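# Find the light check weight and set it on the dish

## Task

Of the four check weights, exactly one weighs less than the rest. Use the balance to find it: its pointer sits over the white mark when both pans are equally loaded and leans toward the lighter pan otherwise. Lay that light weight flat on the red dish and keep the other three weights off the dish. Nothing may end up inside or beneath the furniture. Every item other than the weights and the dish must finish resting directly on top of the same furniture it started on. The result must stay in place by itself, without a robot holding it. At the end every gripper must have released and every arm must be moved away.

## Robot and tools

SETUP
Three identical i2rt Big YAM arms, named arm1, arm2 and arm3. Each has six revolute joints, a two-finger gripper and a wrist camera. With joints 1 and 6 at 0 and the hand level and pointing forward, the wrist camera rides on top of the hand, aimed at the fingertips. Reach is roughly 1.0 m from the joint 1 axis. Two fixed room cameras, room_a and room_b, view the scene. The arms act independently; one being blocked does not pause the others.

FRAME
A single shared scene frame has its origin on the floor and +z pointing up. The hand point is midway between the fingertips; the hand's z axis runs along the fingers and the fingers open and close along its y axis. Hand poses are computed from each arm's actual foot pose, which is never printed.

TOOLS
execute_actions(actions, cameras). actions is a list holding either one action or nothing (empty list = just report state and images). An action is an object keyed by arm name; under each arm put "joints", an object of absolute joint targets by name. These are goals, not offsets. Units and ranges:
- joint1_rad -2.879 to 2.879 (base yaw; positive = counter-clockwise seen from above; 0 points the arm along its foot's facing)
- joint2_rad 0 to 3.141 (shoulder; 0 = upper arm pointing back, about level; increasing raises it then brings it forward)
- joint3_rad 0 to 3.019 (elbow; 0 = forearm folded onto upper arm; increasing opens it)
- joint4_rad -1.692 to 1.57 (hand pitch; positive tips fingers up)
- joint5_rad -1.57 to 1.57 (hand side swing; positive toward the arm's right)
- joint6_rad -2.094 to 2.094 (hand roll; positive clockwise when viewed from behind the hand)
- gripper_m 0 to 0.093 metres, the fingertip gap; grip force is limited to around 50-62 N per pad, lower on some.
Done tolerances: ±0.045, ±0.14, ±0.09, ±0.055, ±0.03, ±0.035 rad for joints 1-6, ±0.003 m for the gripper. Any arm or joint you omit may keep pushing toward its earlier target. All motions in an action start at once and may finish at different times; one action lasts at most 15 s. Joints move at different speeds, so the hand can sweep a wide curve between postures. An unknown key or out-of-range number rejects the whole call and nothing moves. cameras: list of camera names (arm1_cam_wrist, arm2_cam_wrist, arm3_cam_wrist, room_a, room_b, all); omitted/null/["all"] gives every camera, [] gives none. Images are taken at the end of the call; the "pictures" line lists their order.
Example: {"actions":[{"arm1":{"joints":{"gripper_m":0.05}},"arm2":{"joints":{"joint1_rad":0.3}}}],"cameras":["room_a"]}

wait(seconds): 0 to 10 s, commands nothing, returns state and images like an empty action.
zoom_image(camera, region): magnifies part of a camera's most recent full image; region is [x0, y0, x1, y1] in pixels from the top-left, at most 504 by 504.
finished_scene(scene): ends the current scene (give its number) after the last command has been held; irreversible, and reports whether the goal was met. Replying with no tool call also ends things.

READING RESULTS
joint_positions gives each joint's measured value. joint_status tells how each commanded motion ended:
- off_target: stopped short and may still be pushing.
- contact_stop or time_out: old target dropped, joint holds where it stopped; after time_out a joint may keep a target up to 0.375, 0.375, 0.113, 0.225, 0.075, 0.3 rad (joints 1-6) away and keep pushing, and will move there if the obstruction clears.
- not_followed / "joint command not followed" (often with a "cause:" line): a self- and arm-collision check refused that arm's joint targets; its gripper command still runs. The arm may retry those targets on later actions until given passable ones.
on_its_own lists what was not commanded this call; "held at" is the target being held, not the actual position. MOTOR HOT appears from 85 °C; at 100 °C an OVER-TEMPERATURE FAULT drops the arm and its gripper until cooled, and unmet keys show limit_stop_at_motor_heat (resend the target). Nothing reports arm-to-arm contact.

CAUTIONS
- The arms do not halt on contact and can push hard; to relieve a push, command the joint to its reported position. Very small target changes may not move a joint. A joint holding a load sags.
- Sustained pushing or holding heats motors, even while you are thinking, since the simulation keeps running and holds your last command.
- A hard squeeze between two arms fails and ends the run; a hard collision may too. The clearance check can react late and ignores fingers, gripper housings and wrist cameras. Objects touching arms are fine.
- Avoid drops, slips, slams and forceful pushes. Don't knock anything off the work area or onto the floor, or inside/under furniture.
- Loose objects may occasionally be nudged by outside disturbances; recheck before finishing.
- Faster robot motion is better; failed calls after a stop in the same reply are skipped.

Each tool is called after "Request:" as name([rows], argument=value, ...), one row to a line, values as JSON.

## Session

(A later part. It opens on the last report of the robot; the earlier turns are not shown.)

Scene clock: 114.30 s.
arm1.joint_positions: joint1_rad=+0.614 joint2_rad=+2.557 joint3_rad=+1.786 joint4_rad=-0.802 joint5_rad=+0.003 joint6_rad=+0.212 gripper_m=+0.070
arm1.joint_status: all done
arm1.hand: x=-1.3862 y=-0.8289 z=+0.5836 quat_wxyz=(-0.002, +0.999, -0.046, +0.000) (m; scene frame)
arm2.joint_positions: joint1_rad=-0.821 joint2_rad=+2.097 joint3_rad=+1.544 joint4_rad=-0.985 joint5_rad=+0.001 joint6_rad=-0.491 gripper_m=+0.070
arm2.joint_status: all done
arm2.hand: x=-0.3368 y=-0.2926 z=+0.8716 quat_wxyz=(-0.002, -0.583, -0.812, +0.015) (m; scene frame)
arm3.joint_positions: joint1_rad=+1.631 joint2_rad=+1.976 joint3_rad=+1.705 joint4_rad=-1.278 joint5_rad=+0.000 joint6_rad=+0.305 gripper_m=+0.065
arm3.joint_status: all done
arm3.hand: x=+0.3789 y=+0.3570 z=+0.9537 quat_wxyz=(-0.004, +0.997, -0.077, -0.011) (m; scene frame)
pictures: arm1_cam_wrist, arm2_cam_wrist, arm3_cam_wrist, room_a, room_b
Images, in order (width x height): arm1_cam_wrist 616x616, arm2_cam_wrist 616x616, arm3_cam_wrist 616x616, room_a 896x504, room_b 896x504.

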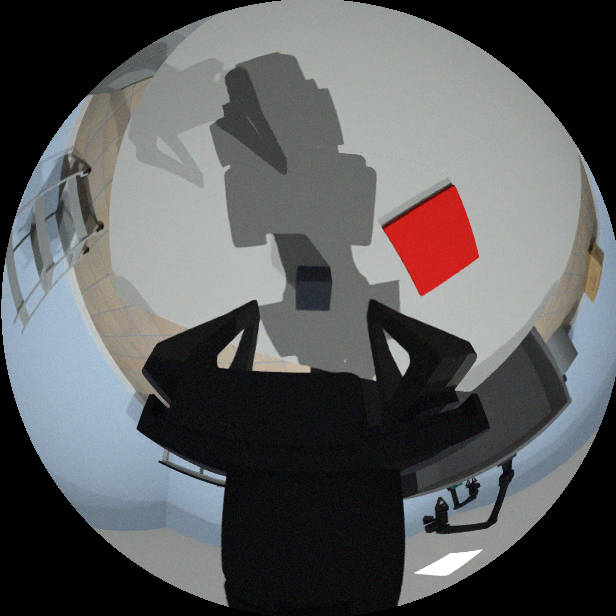

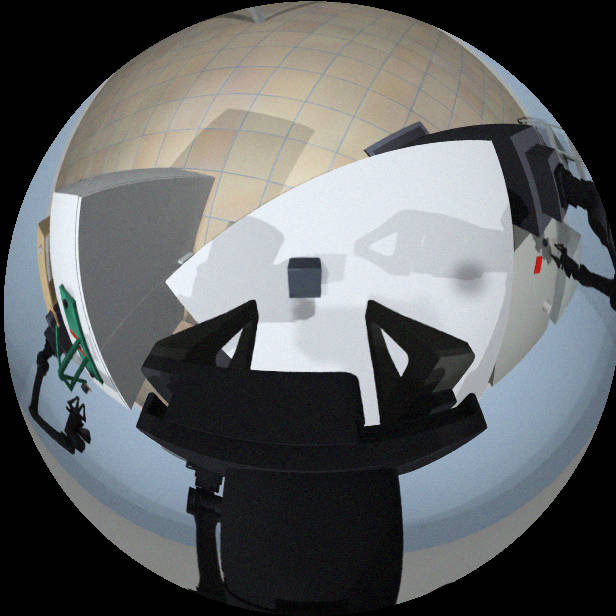

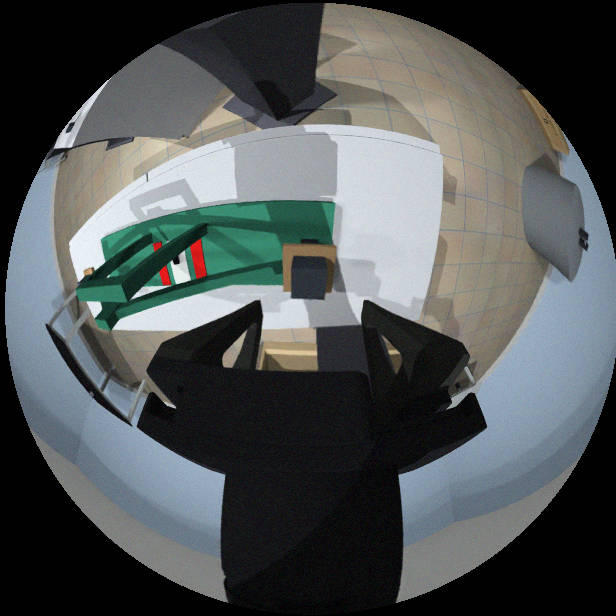

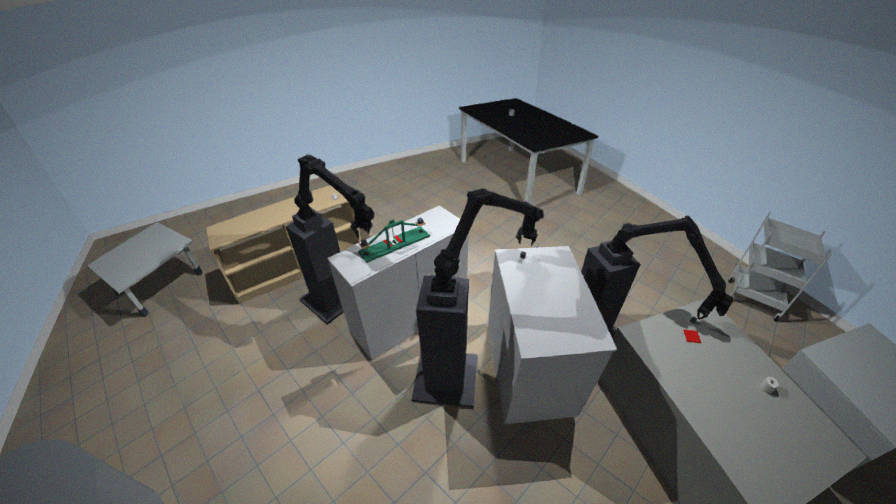

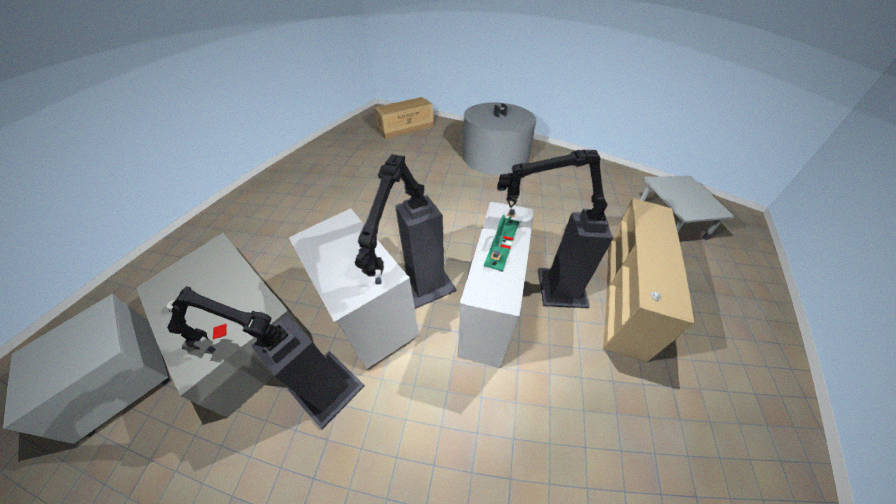

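Request:
execute_actions([
  {"arm1":{"joints":{"joint1_rad":0.627,"joint2_rad":2.60,"joint3_rad":1.74,"joint4_rad":-0.67}},"arm2":{"joints":{"joint2_rad":2.17,"joint3_rad":1.485,"joint4_rad":-0.85}},"arm3":{"joints":{"joint1_rad":1.65,"joint2_rad":2.01,"joint3_rad":1.60,"joint4_rad":-1.145}}},
])

Scene clock: 135.27 s.
arm1.joint_positions: joint1_rad=+0.619 joint2_rad=+2.616 joint3_rad=+1.731 joint4_rad=-0.683 joint5_rad=+0.003 joint6_rad=+0.212 gripper_m=+0.070
arm1.joint_status: all done
arm1.hand: x=-1.3638 y=-0.8293 z=+0.5332 quat_wxyz=(-0.001, +0.999, -0.044, -0.003) (m; scene frame)
arm2.joint_positions: joint1_rad=-0.821 joint2_rad=+2.178 joint3_rad=+1.473 joint4_rad=-0.869 joint5_rad=+0.001 joint6_rad=-0.491 gripper_m=+0.070
arm2.joint_status: all done
arm2.hand: x=-0.3341 y=-0.2724 z=+0.8034 quat_wxyz=(+0.006, -0.583, -0.813, -0.001) (m; scene frame)
arm3.joint_positions: joint1_rad=+1.643 joint2_rad=+1.994 joint3_rad=+1.595 joint4_rad=-1.158 joint5_rad=+0.000 joint6_rad=+0.305 gripper_m=+0.065
arm3.joint_status: all done
arm3.hand: x=+0.3923 y=+0.3528 z=+0.9034 quat_wxyz=(-0.005, +0.997, -0.071, -0.006) (m; scene frame)
pictures: arm1_cam_wrist, arm2_cam_wrist, arm3_cam_wrist, room_a, room_b
Images, in order (width x height): arm1_cam_wrist 616x616, arm2_cam_wrist 616x616, arm3_cam_wrist 616x616, room_a 896x504, room_b 896x504.

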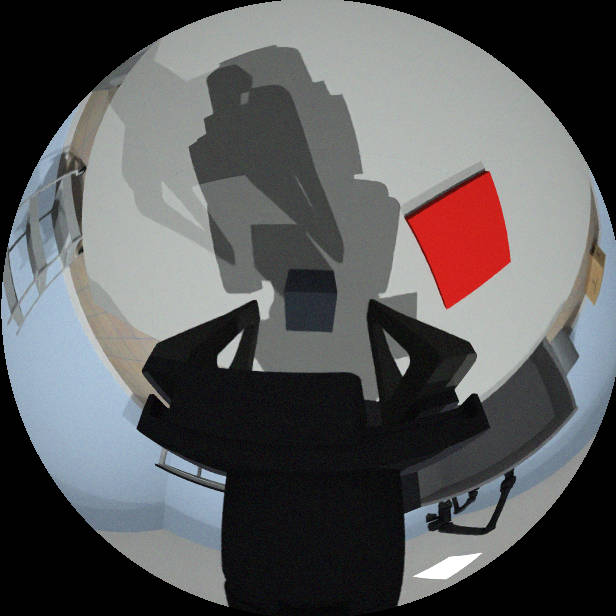

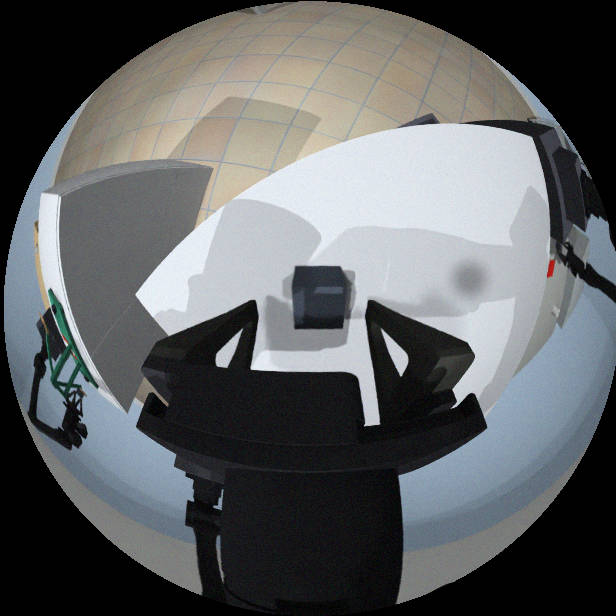

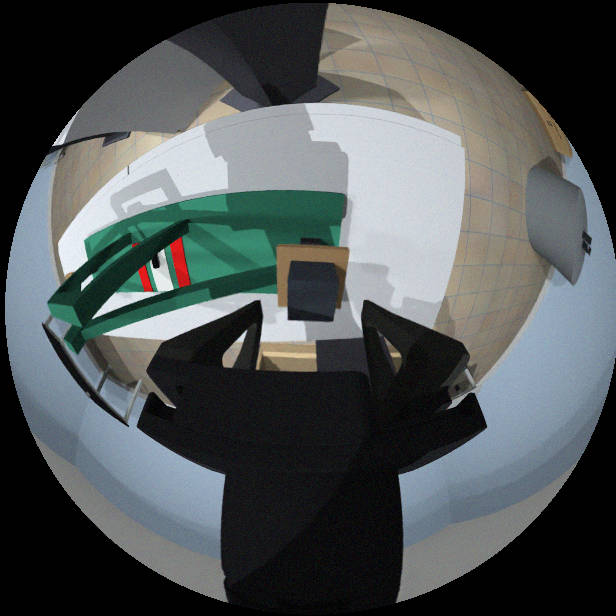

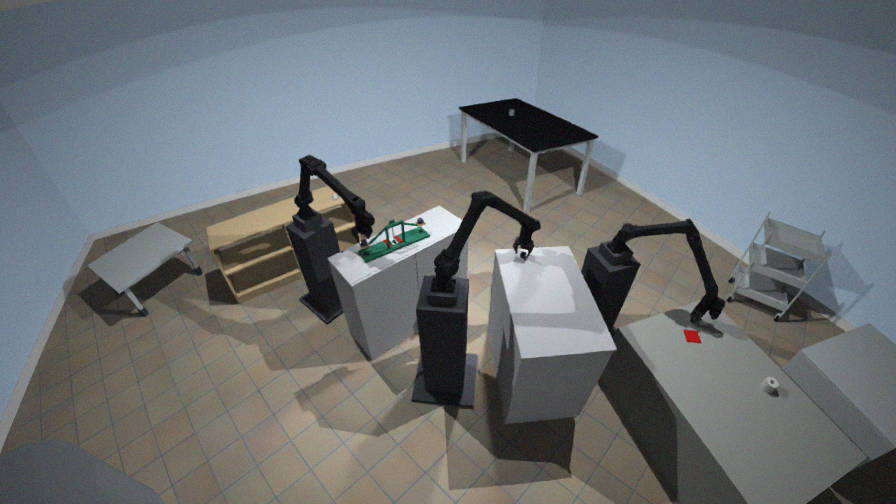

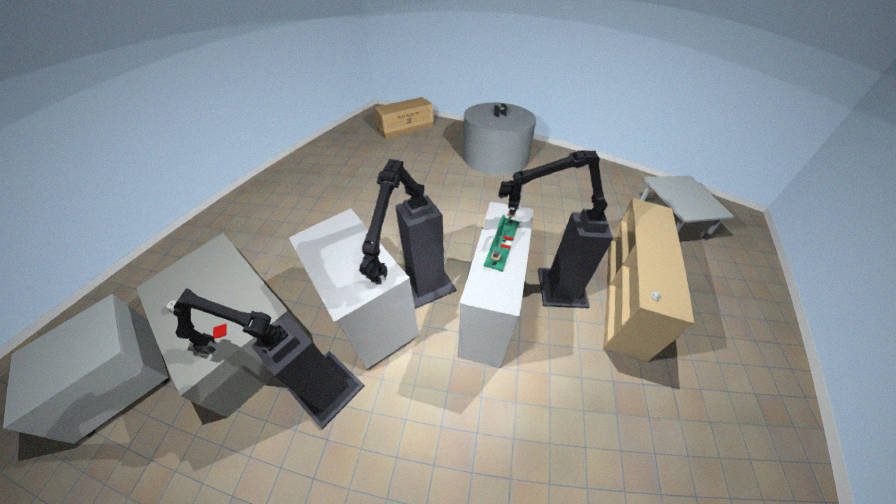

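Request:
zoom_image(camera="room_a", region=[495, 220, 555, 270])

Request:
zoom_image(camera="room_a", region=[335, 210, 405, 270])

Region (495, 220, 555, 270) of room_a's 896x504 image, scaled by 8.400, with more detail than that image has.

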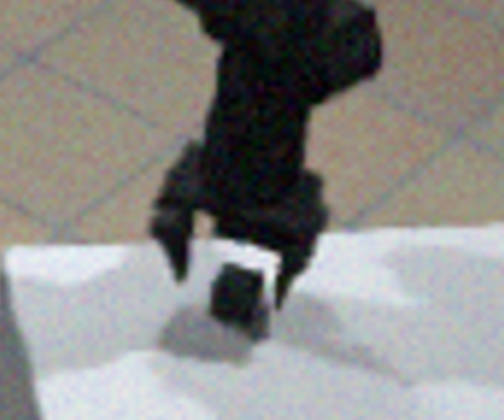

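Region (335, 210, 405, 270) of room_a's 896x504 image, scaled by 7.200, with more detail than that image has; it fills the top 432 rows of this view, and the rest is white.

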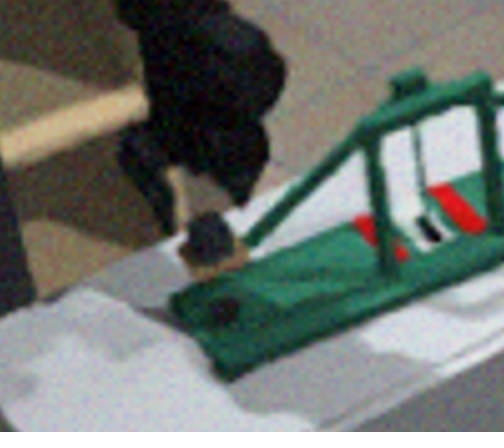

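Request:
execute_actions([
  {"arm1":{"joints":{"joint2_rad":2.632,"joint4_rad":-0.64}},"arm2":{"joints":{"joint2_rad":2.203,"joint4_rad":-0.815}},"arm3":{"joints":{"joint2_rad":2.045,"joint4_rad":-1.12,"gripper_m":0.05}}},
], cameras=["arm1_cam_wrist","arm2_cam_wrist","arm3_cam_wrist","room_a"])

Scene clock: 143.63 s.
arm1.joint_positions: joint1_rad=+0.619 joint2_rad=+2.632 joint3_rad=+1.731 joint4_rad=-0.654 joint5_rad=+0.003 joint6_rad=+0.212 gripper_m=+0.070
arm1.joint_status: all done
arm1.hand: x=-1.3643 y=-0.8294 z=+0.5234 quat_wxyz=(+0.000, +0.999, -0.044, -0.009) (m; scene frame)
arm2.joint_positions: joint1_rad=-0.821 joint2_rad=+2.188 joint3_rad=+1.473 joint4_rad=-0.835 joint5_rad=+0.001 joint6_rad=-0.491 gripper_m=+0.070
arm2.joint_status: all done
arm2.hand: x=-0.3352 y=-0.2783 z=+0.7978 quat_wxyz=(+0.001, -0.583, -0.813, +0.010) (m; scene frame)
arm3.joint_positions: joint1_rad=+1.643 joint2_rad=+2.021 joint3_rad=+1.595 joint4_rad=-1.133 joint5_rad=+0.000 joint6_rad=+0.305 gripper_m=+0.050
arm3.joint_status: all done
arm3.hand: x=+0.3885 y=+0.3523 z=+0.8883 quat_wxyz=(-0.005, +0.997, -0.071, -0.005) (m; scene frame)
pictures: arm1_cam_wrist, arm2_cam_wrist, arm3_cam_wrist, room_a
Images, in order (width x height): arm1_cam_wrist 616x616, arm2_cam_wrist 616x616, arm3_cam_wrist 616x616, room_a 896x504.

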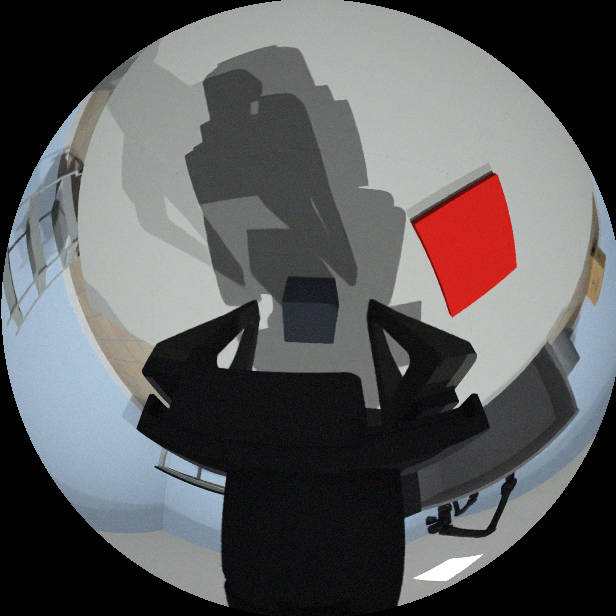

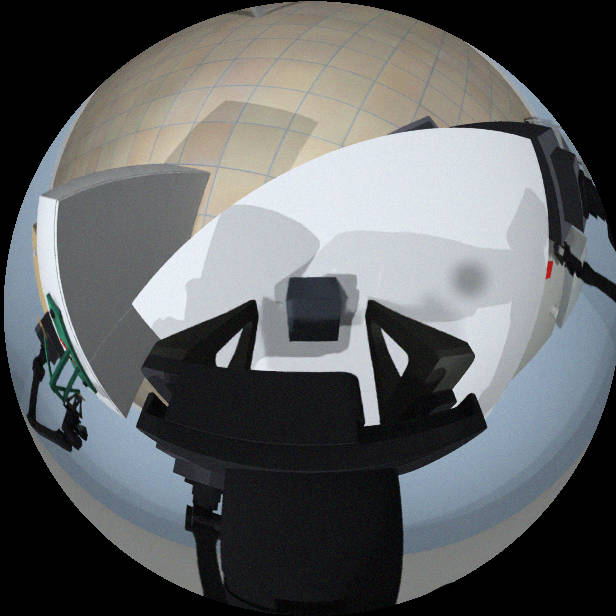

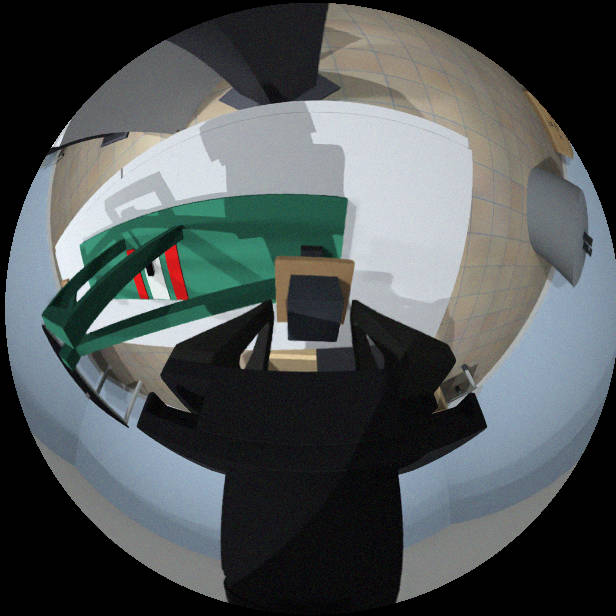

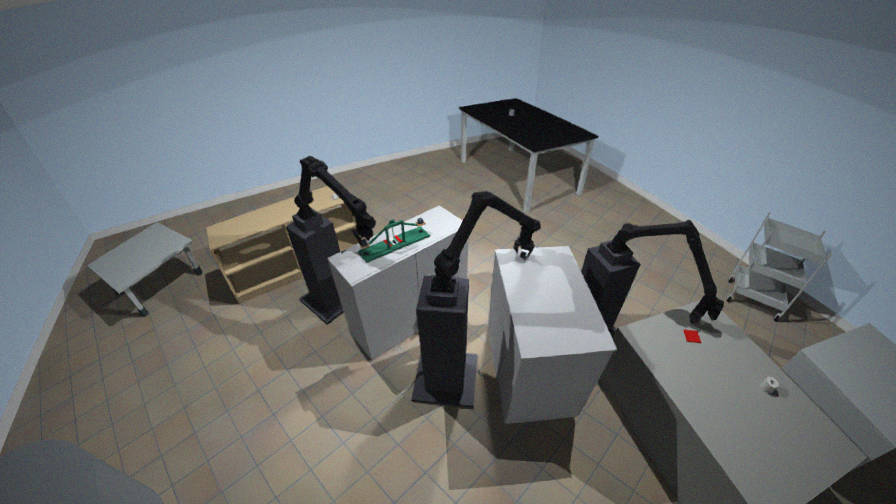

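Request:
execute_actions([
  {"arm1":{"joints":{"joint2_rad":2.65,"gripper_m":0.045}},"arm2":{"joints":{"joint2_rad":2.225,"gripper_m":0.045}},"arm3":{"joints":{"joint2_rad":2.06,"gripper_m":0.045}}},
], cameras=["arm1_cam_wrist","arm2_cam_wrist","arm3_cam_wrist","room_a"])

Scene clock: 146.97 s.
arm1.joint_positions: joint1_rad=+0.619 joint2_rad=+2.651 joint3_rad=+1.731 joint4_rad=-0.653 joint5_rad=+0.003 joint6_rad=+0.212 gripper_m=+0.045
arm1.joint_status: all done
arm1.hand: x=-1.3565 y=-0.8284 z=+0.5119 quat_wxyz=(-0.002, +0.999, -0.044, +0.000) (m; scene frame)
arm2.joint_positions: joint1_rad=-0.821 joint2_rad=+2.213 joint3_rad=+1.473 joint4_rad=-0.834 joint5_rad=+0.001 joint6_rad=-0.492 gripper_m=+0.045
arm2.joint_status: all done
arm2.hand: x=-0.3344 y=-0.2728 z=+0.7836 quat_wxyz=(+0.006, -0.583, -0.813, -0.001) (m; scene frame)
arm3.joint_positions: joint1_rad=+1.643 joint2_rad=+2.032 joint3_rad=+1.595 joint4_rad=-1.133 joint5_rad=+0.000 joint6_rad=+0.305 gripper_m=+0.045
arm3.joint_status: all done
arm3.hand: x=+0.3895 y=+0.3526 z=+0.8820 quat_wxyz=(-0.006, +0.997, -0.071, +0.000) (m; scene frame)
pictures: arm1_cam_wrist, arm2_cam_wrist, arm3_cam_wrist, room_a
Images, in order (width x height): arm1_cam_wrist 616x616, arm2_cam_wrist 616x616, arm3_cam_wrist 616x616, room_a 896x504.

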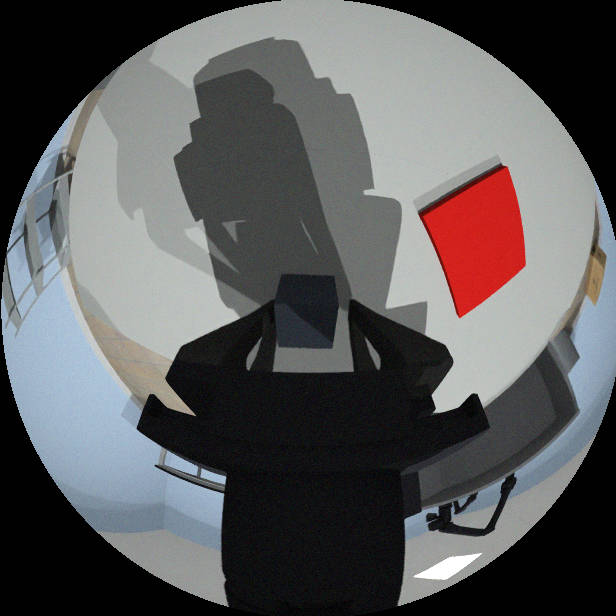

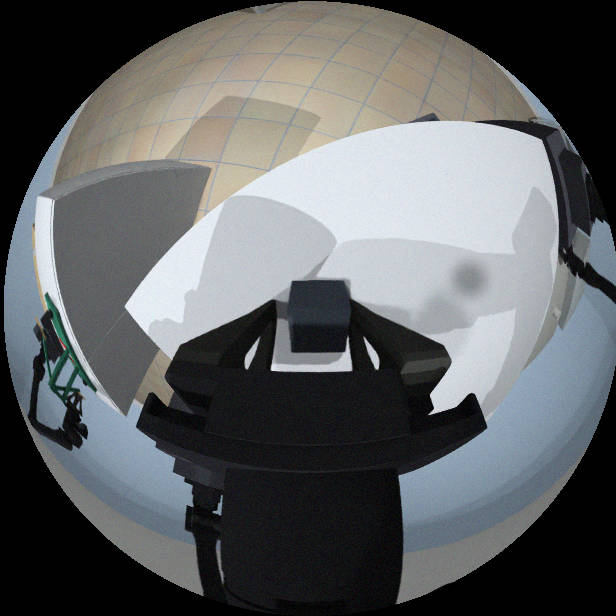

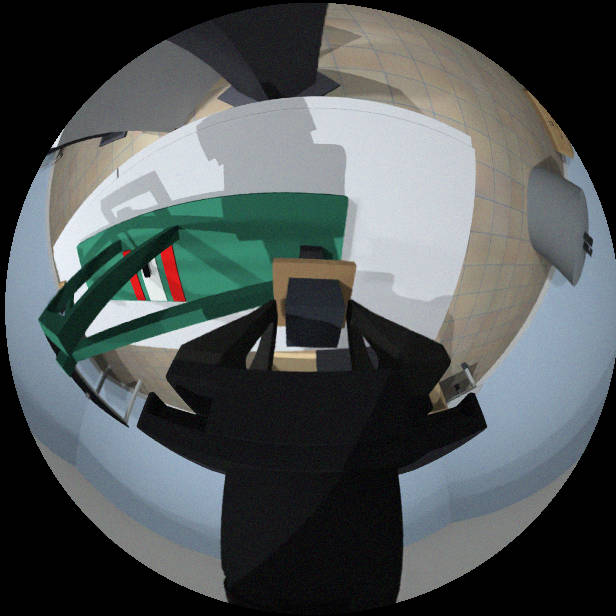

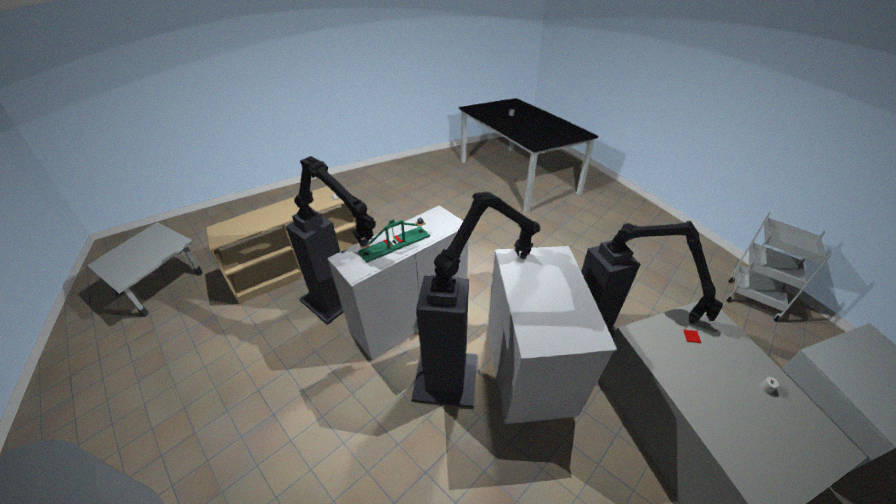

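Request:
execute_actions([
  {"arm1":{"joints":{"gripper_m":0.02}},"arm2":{"joints":{"gripper_m":0.02}},"arm3":{"joints":{"gripper_m":0.02}}},
], cameras=["arm3_cam_wrist"])

Scene clock: 149.20 s.
arm1.joint_positions: joint1_rad=+0.619 joint2_rad=+2.651 joint3_rad=+1.731 joint4_rad=-0.653 joint5_rad=+0.002 joint6_rad=+0.213 gripper_m=+0.030
arm1.joint_status: gripper_m off_target (ended at +0.030, target +0.020)
arm1.hand: x=-1.3565 y=-0.8288 z=+0.5119 quat_wxyz=(-0.001, +0.999, -0.044, +0.000) (m; scene frame)
arm2.joint_positions: joint1_rad=-0.821 joint2_rad=+2.213 joint3_rad=+1.473 joint4_rad=-0.832 joint5_rad=+0.001 joint6_rad=-0.492 gripper_m=+0.029
arm2.joint_status: gripper_m off_target (ended at +0.029, target +0.020)
arm2.hand: x=-0.3345 y=-0.2731 z=+0.7836 quat_wxyz=(+0.006, -0.582, -0.813, +0.000) (m; scene frame)
arm3.joint_positions: joint1_rad=+1.643 joint2_rad=+2.032 joint3_rad=+1.595 joint4_rad=-1.133 joint5_rad=+0.001 joint6_rad=+0.306 gripper_m=+0.030
arm3.joint_status: gripper_m off_target (ended at +0.030, target +0.020)
arm3.hand: x=+0.3894 y=+0.3526 z=+0.8820 quat_wxyz=(-0.007, +0.997, -0.072, +0.000) (m; scene frame)
pictures: arm3_cam_wrist
Images, in order (width x height): arm3_cam_wrist 616x616.

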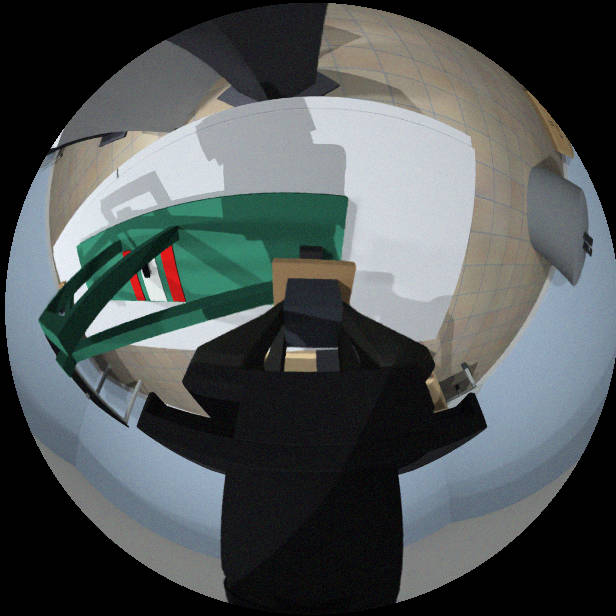

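Request:
execute_actions([
  {"arm1":{"joints":{"joint2_rad":2.57,"joint3_rad":1.83,"joint4_rad":-0.8}},"arm2":{"joints":{"joint2_rad":2.04,"joint3_rad":2.14,"joint4_rad":-1.62}},"arm3":{"joints":{"joint2_rad":1.95,"joint3_rad":1.72,"joint4_rad":-1.31}}},
], cameras=["arm3_cam_wrist","room_a"])

Scene clock: 163.20 s.
arm1.joint_positions: joint1_rad=+0.619 joint2_rad=+2.588 joint3_rad=+1.797 joint4_rad=-0.790 joint5_rad=+0.002 joint6_rad=+0.213 gripper_m=+0.030
arm1.joint_status: all done
arm1.hand: x=-1.3832 y=-0.8322 z=+0.5670 quat_wxyz=(-0.002, +0.999, -0.044, +0.004) (m; scene frame)
arm2.joint_positions: joint1_rad=-0.821 joint2_rad=+2.041 joint3_rad=+2.103 joint4_rad=-1.604 joint5_rad=+0.001 joint6_rad=-0.492 gripper_m=+0.029
arm2.joint_status: all done
arm2.hand: x=-0.3410 y=-0.3317 z=+1.1085 quat_wxyz=(+0.000, -0.582, -0.813, +0.013) (m; scene frame)
arm3.joint_positions: joint1_rad=+1.643 joint2_rad=+1.967 joint3_rad=+1.676 joint4_rad=-1.299 joint5_rad=+0.001 joint6_rad=+0.306 gripper_m=+0.030
arm3.joint_status: all done
arm3.hand: x=+0.3947 y=+0.3527 z=+0.9483 quat_wxyz=(-0.009, +0.997, -0.072, +0.009) (m; scene frame)
pictures: arm3_cam_wrist, room_a
Images, in order (width x height): arm3_cam_wrist 616x616, room_a 896x504.

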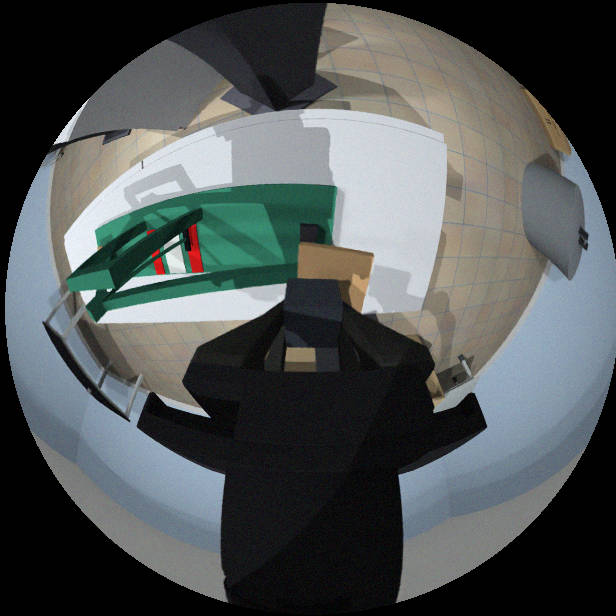

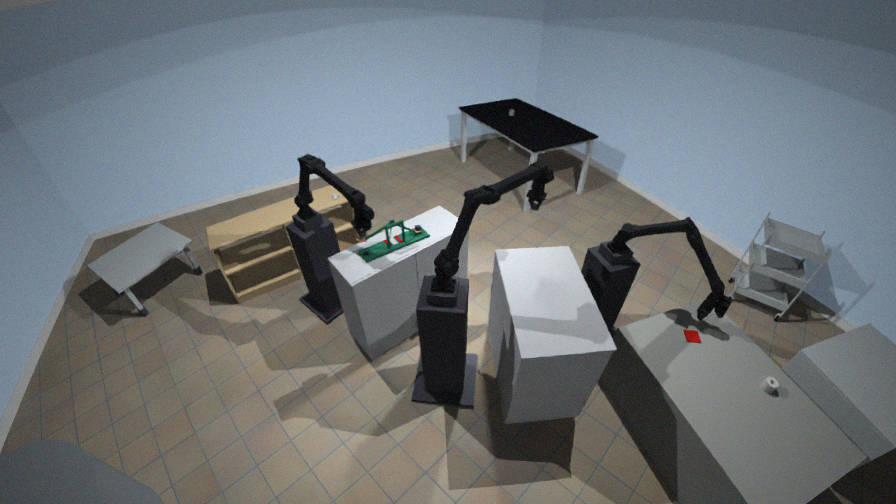

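Request:
zoom_image(camera="room_a", region=[330, 195, 450, 275])

Region (330, 195, 450, 275) of room_a's 896x504 image, scaled by 4.200, with more detail than that image has.

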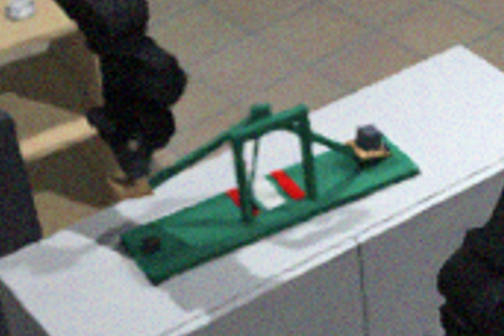

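Request:
execute_actions([
  {"arm1":{"joints":{"joint1_rad":0.395}},"arm2":{"joints":{"joint1_rad":1.01,"joint6_rad":0.245}},"arm3":{"joints":{"joint1_rad":1.1,"joint2_rad":1.3,"joint4_rad":-1.6}}},
], cameras=["arm1_cam_wrist","arm2_cam_wrist","room_a"])

Scene clock: 178.93 s.
arm1.joint_positions: joint1_rad=+0.401 joint2_rad=+2.588 joint3_rad=+1.797 joint4_rad=-0.790 joint5_rad=+0.002 joint6_rad=+0.215 gripper_m=+0.030
arm1.joint_status: all done
arm1.hand: x=-1.3853 y=-0.6917 z=+0.5670 quat_wxyz=(-0.001, +0.988, -0.153, +0.004) (m; scene frame)
arm2.joint_positions: joint1_rad=+1.016 joint2_rad=+2.068 joint3_rad=+2.103 joint4_rad=-1.604 joint5_rad=-0.002 joint6_rad=+0.236 gripper_m=+0.029
arm2.joint_status: all done
arm2.hand: x=+0.4057 y=+0.3676 z=+1.0893 quat_wxyz=(+0.004, -0.067, -0.998, -0.004) (m; scene frame)
arm3.joint_positions: joint1_rad=+1.097 joint2_rad=+1.306 joint3_rad=+1.700 joint4_rad=-1.597 joint5_rad=+0.002 joint6_rad=+0.308 gripper_m=+0.030
arm3.joint_status: all done
arm3.hand: x=+0.5806 y=+0.6049 z=+1.2844 quat_wxyz=(-0.014, +0.925, -0.332, -0.184) (m; scene frame)
pictures: arm1_cam_wrist, arm2_cam_wrist, room_a
Images, in order (width x height): arm1_cam_wrist 616x616, arm2_cam_wrist 616x616, room_a 896x504.

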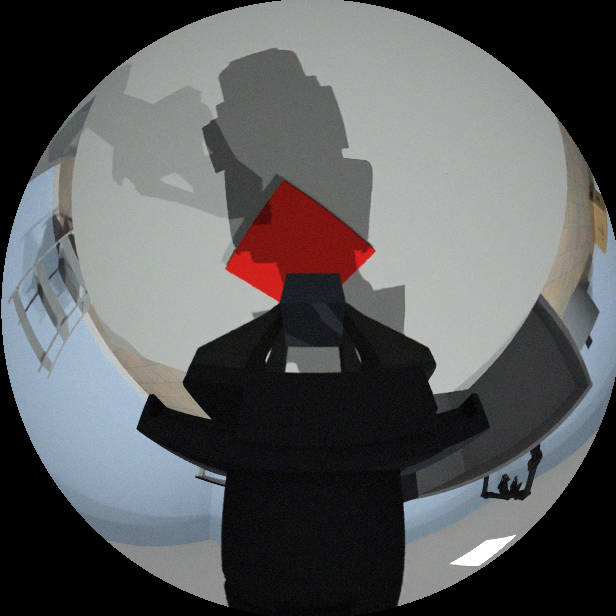

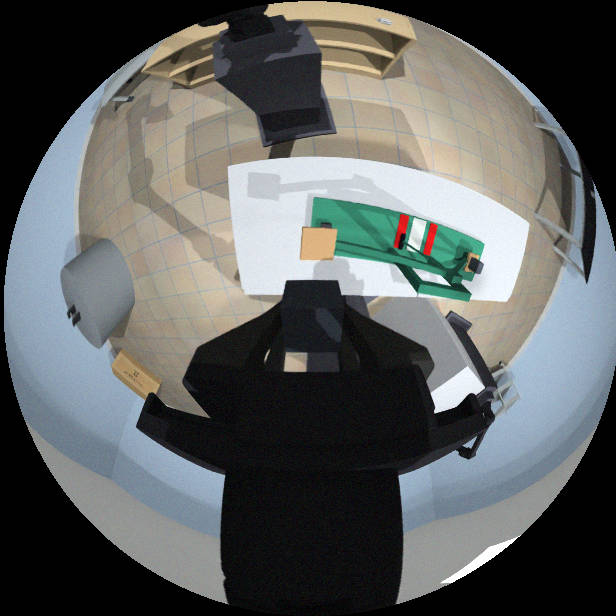

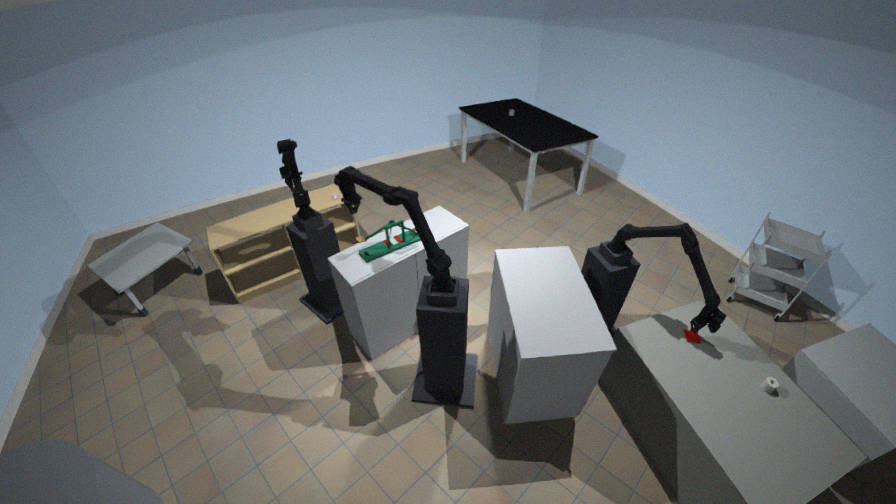

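Request:
execute_actions([
  {"arm1":{"joints":{"joint1_rad":0.425,"joint2_rad":2.66,"joint3_rad":1.875,"joint4_rad":-0.73}},"arm2":{"joints":{"joint1_rad":0.975,"joint3_rad":1.78,"joint4_rad":-1.25,"joint6_rad":0.21}}},
], cameras=["arm1_cam_wrist","arm2_cam_wrist","room_a"])

Scene clock: 189.97 s.
arm1.joint_positions: joint1_rad=+0.422 joint2_rad=+2.683 joint3_rad=+1.844 joint4_rad=-0.740 joint5_rad=+0.002 joint6_rad=+0.215 gripper_m=+0.030
arm1.joint_status: all done
arm1.hand: x=-1.3854 y=-0.7050 z=+0.5201 quat_wxyz=(-0.001, +0.990, -0.143, +0.003) (m; scene frame)
arm2.joint_positions: joint1_rad=+0.974 joint2_rad=+2.062 joint3_rad=+1.761 joint4_rad=-1.270 joint5_rad=-0.002 joint6_rad=+0.219 gripper_m=+0.029
arm2.joint_status: all done
arm2.hand: x=+0.3876 y=+0.3400 z=+0.9642 quat_wxyz=(+0.005, -0.079, -0.997, -0.004) (m; scene frame)
arm3.joint_positions: joint1_rad=+1.097 joint2_rad=+1.306 joint3_rad=+1.700 joint4_rad=-1.597 joint5_rad=+0.002 joint6_rad=+0.308 gripper_m=+0.030
arm3.joint_status: not commanded
arm3.hand: x=+0.5806 y=+0.6049 z=+1.2844 quat_wxyz=(-0.014, +0.925, -0.332, -0.184) (m; scene frame)
pictures: arm1_cam_wrist, arm2_cam_wrist, room_a
Images, in order (width x height): arm1_cam_wrist 616x616, arm2_cam_wrist 616x616, room_a 896x504.

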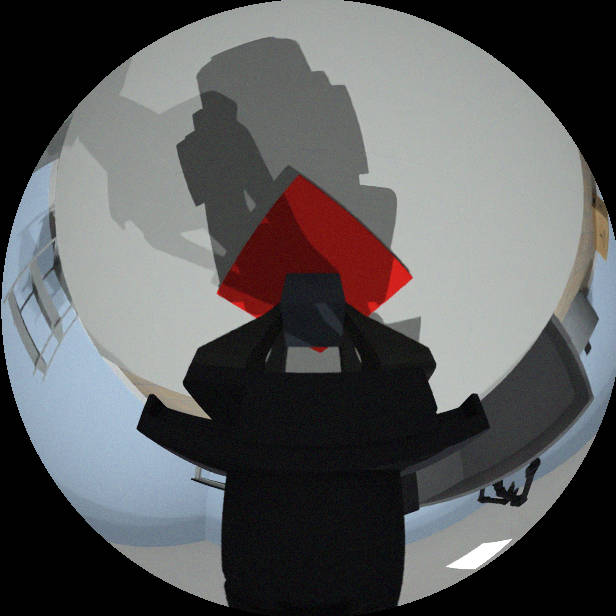

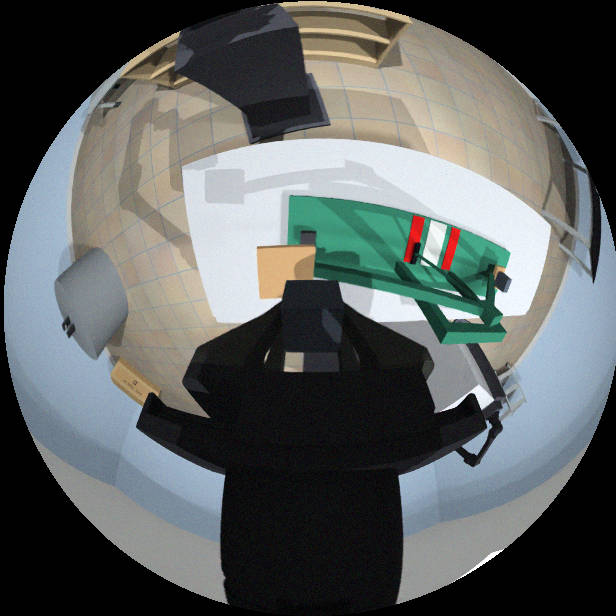

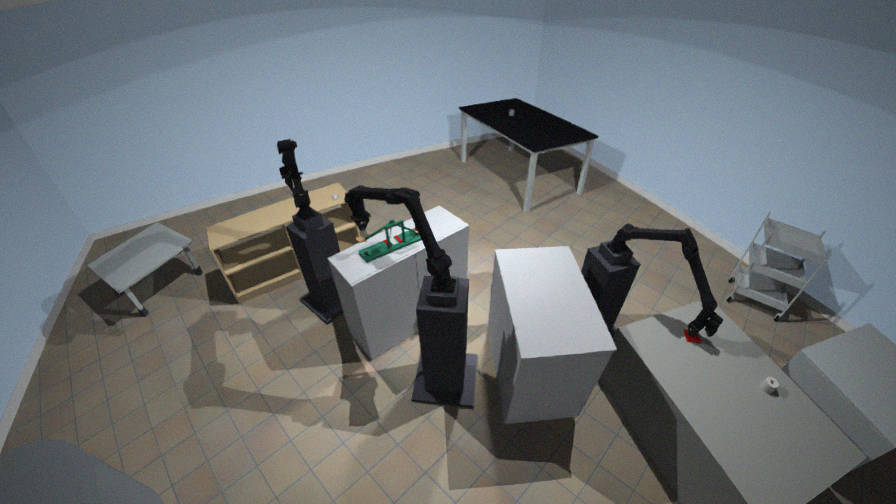

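Request:
execute_actions([
  {"arm1":{"joints":{"gripper_m":0.06}},"arm2":{"joints":{"joint1_rad":0.99,"joint2_rad":2.13,"joint3_rad":1.695,"joint4_rad":-1.095}}},
], cameras=["arm1_cam_wrist","arm2_cam_wrist","room_a"])

Scene clock: 197.47 s.
arm1.joint_positions: joint1_rad=+0.422 joint2_rad=+2.683 joint3_rad=+1.844 joint4_rad=-0.740 joint5_rad=+0.002 joint6_rad=+0.215 gripper_m=+0.060
arm1.joint_status: all done
arm1.hand: x=-1.3854 y=-0.7050 z=+0.5201 quat_wxyz=(-0.001, +0.990, -0.143, +0.003) (m; scene frame)
arm2.joint_positions: joint1_rad=+0.981 joint2_rad=+2.147 joint3_rad=+1.677 joint4_rad=-1.112 joint5_rad=-0.002 joint6_rad=+0.218 gripper_m=+0.029
arm2.joint_status: all done
arm2.hand: x=+0.3845 y=+0.3444 z=+0.8832 quat_wxyz=(+0.010, -0.076, -0.997, -0.003) (m; scene frame)
arm3.joint_positions: joint1_rad=+1.097 joint2_rad=+1.306 joint3_rad=+1.700 joint4_rad=-1.597 joint5_rad=+0.002 joint6_rad=+0.308 gripper_m=+0.030
arm3.joint_status: not commanded
arm3.hand: x=+0.5806 y=+0.6049 z=+1.2844 quat_wxyz=(-0.014, +0.925, -0.332, -0.184) (m; scene frame)
pictures: arm1_cam_wrist, arm2_cam_wrist, room_a
Images, in order (width x height): arm1_cam_wrist 616x616, arm2_cam_wrist 616x616, room_a 896x504.

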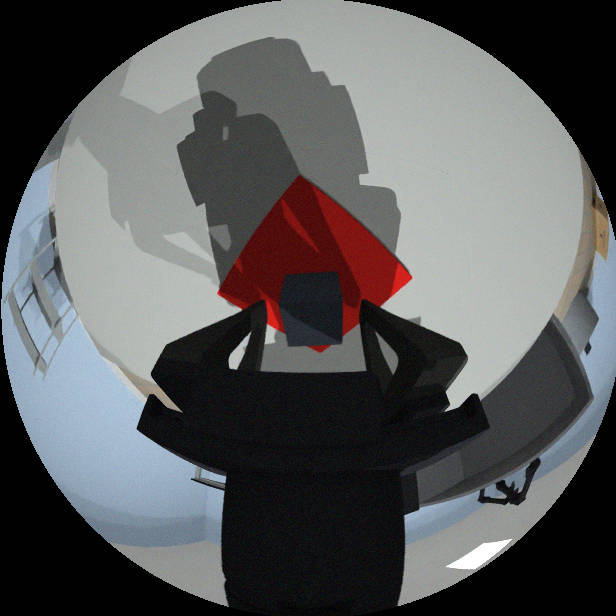

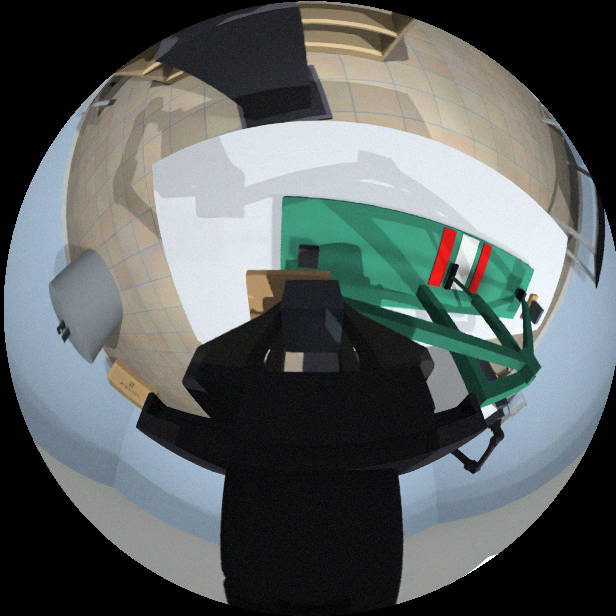

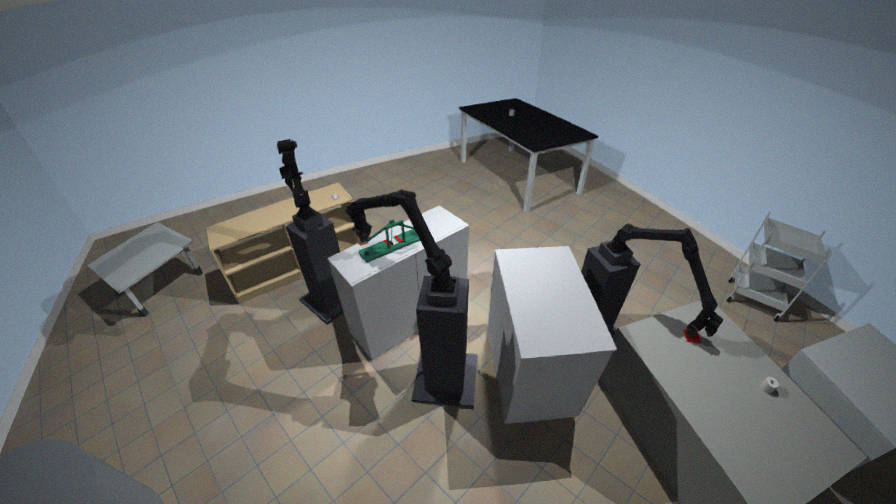

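Request:
execute_actions([
  {"arm1":{"joints":{"joint2_rad":2.39,"joint3_rad":1.77,"joint4_rad":-0.9}},"arm2":{"joints":{"joint1_rad":1.007,"joint3_rad":1.645,"joint4_rad":-1.045}}},
], cameras=["arm1_cam_wrist","arm2_cam_wrist","arm3_cam_wrist"])

Scene clock: 204.80 s.
arm1.joint_positions: joint1_rad=+0.422 joint2_rad=+2.397 joint3_rad=+1.755 joint4_rad=-0.889 joint5_rad=+0.002 joint6_rad=+0.215 gripper_m=+0.060
arm1.joint_status: all done
arm1.hand: x=-1.4022 y=-0.7037 z=+0.6752 quat_wxyz=(+0.001, +0.990, -0.143, -0.021) (m; scene frame)
arm2.joint_positions: joint1_rad=+0.988 joint2_rad=+2.147 joint3_rad=+1.640 joint4_rad=-1.064 joint5_rad=+0.002 joint6_rad=+0.218 gripper_m=+0.029
arm2.joint_status: all done
arm2.hand: x=+0.3801 y=+0.3482 z=+0.8706 quat_wxyz=(+0.005, -0.072, -0.997, -0.002) (m; scene frame)
arm3.joint_positions: joint1_rad=+1.097 joint2_rad=+1.306 joint3_rad=+1.700 joint4_rad=-1.597 joint5_rad=+0.002 joint6_rad=+0.308 gripper_m=+0.030
arm3.joint_status: not commanded
arm3.hand: x=+0.5806 y=+0.6049 z=+1.2844 quat_wxyz=(-0.014, +0.925, -0.332, -0.184) (m; scene frame)
pictures: arm1_cam_wrist, arm2_cam_wrist, arm3_cam_wrist
Images, in order (width x height): arm1_cam_wrist 616x616, arm2_cam_wrist 616x616, arm3_cam_wrist 616x616.

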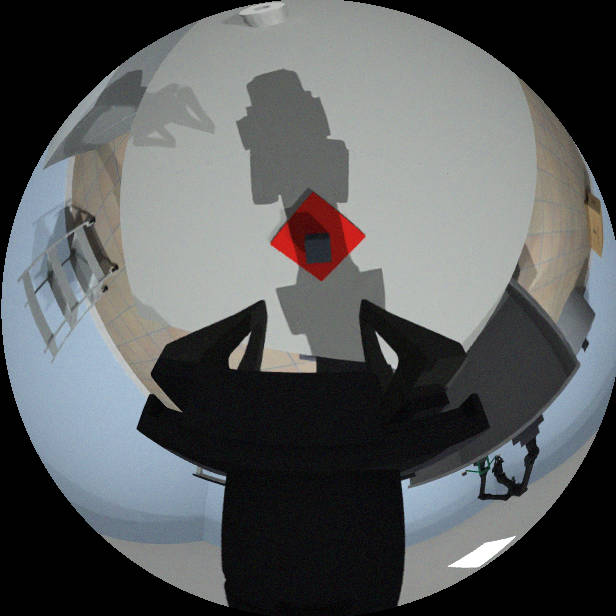

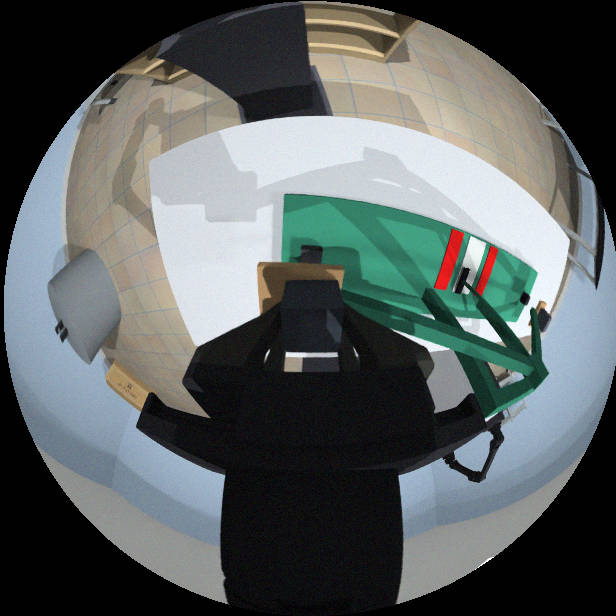

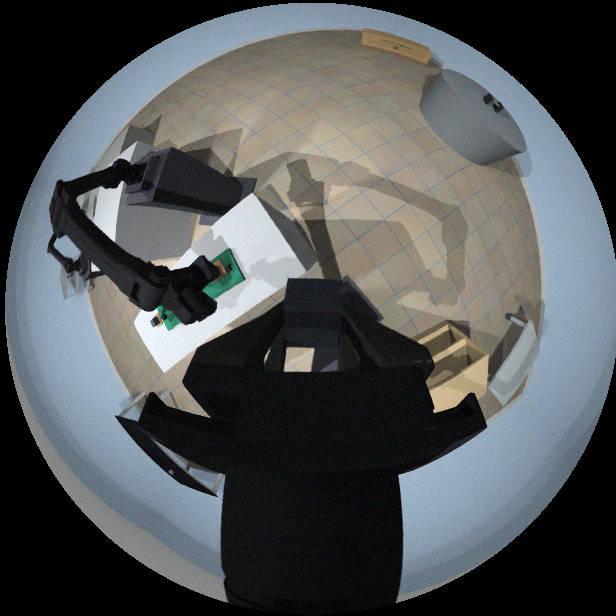

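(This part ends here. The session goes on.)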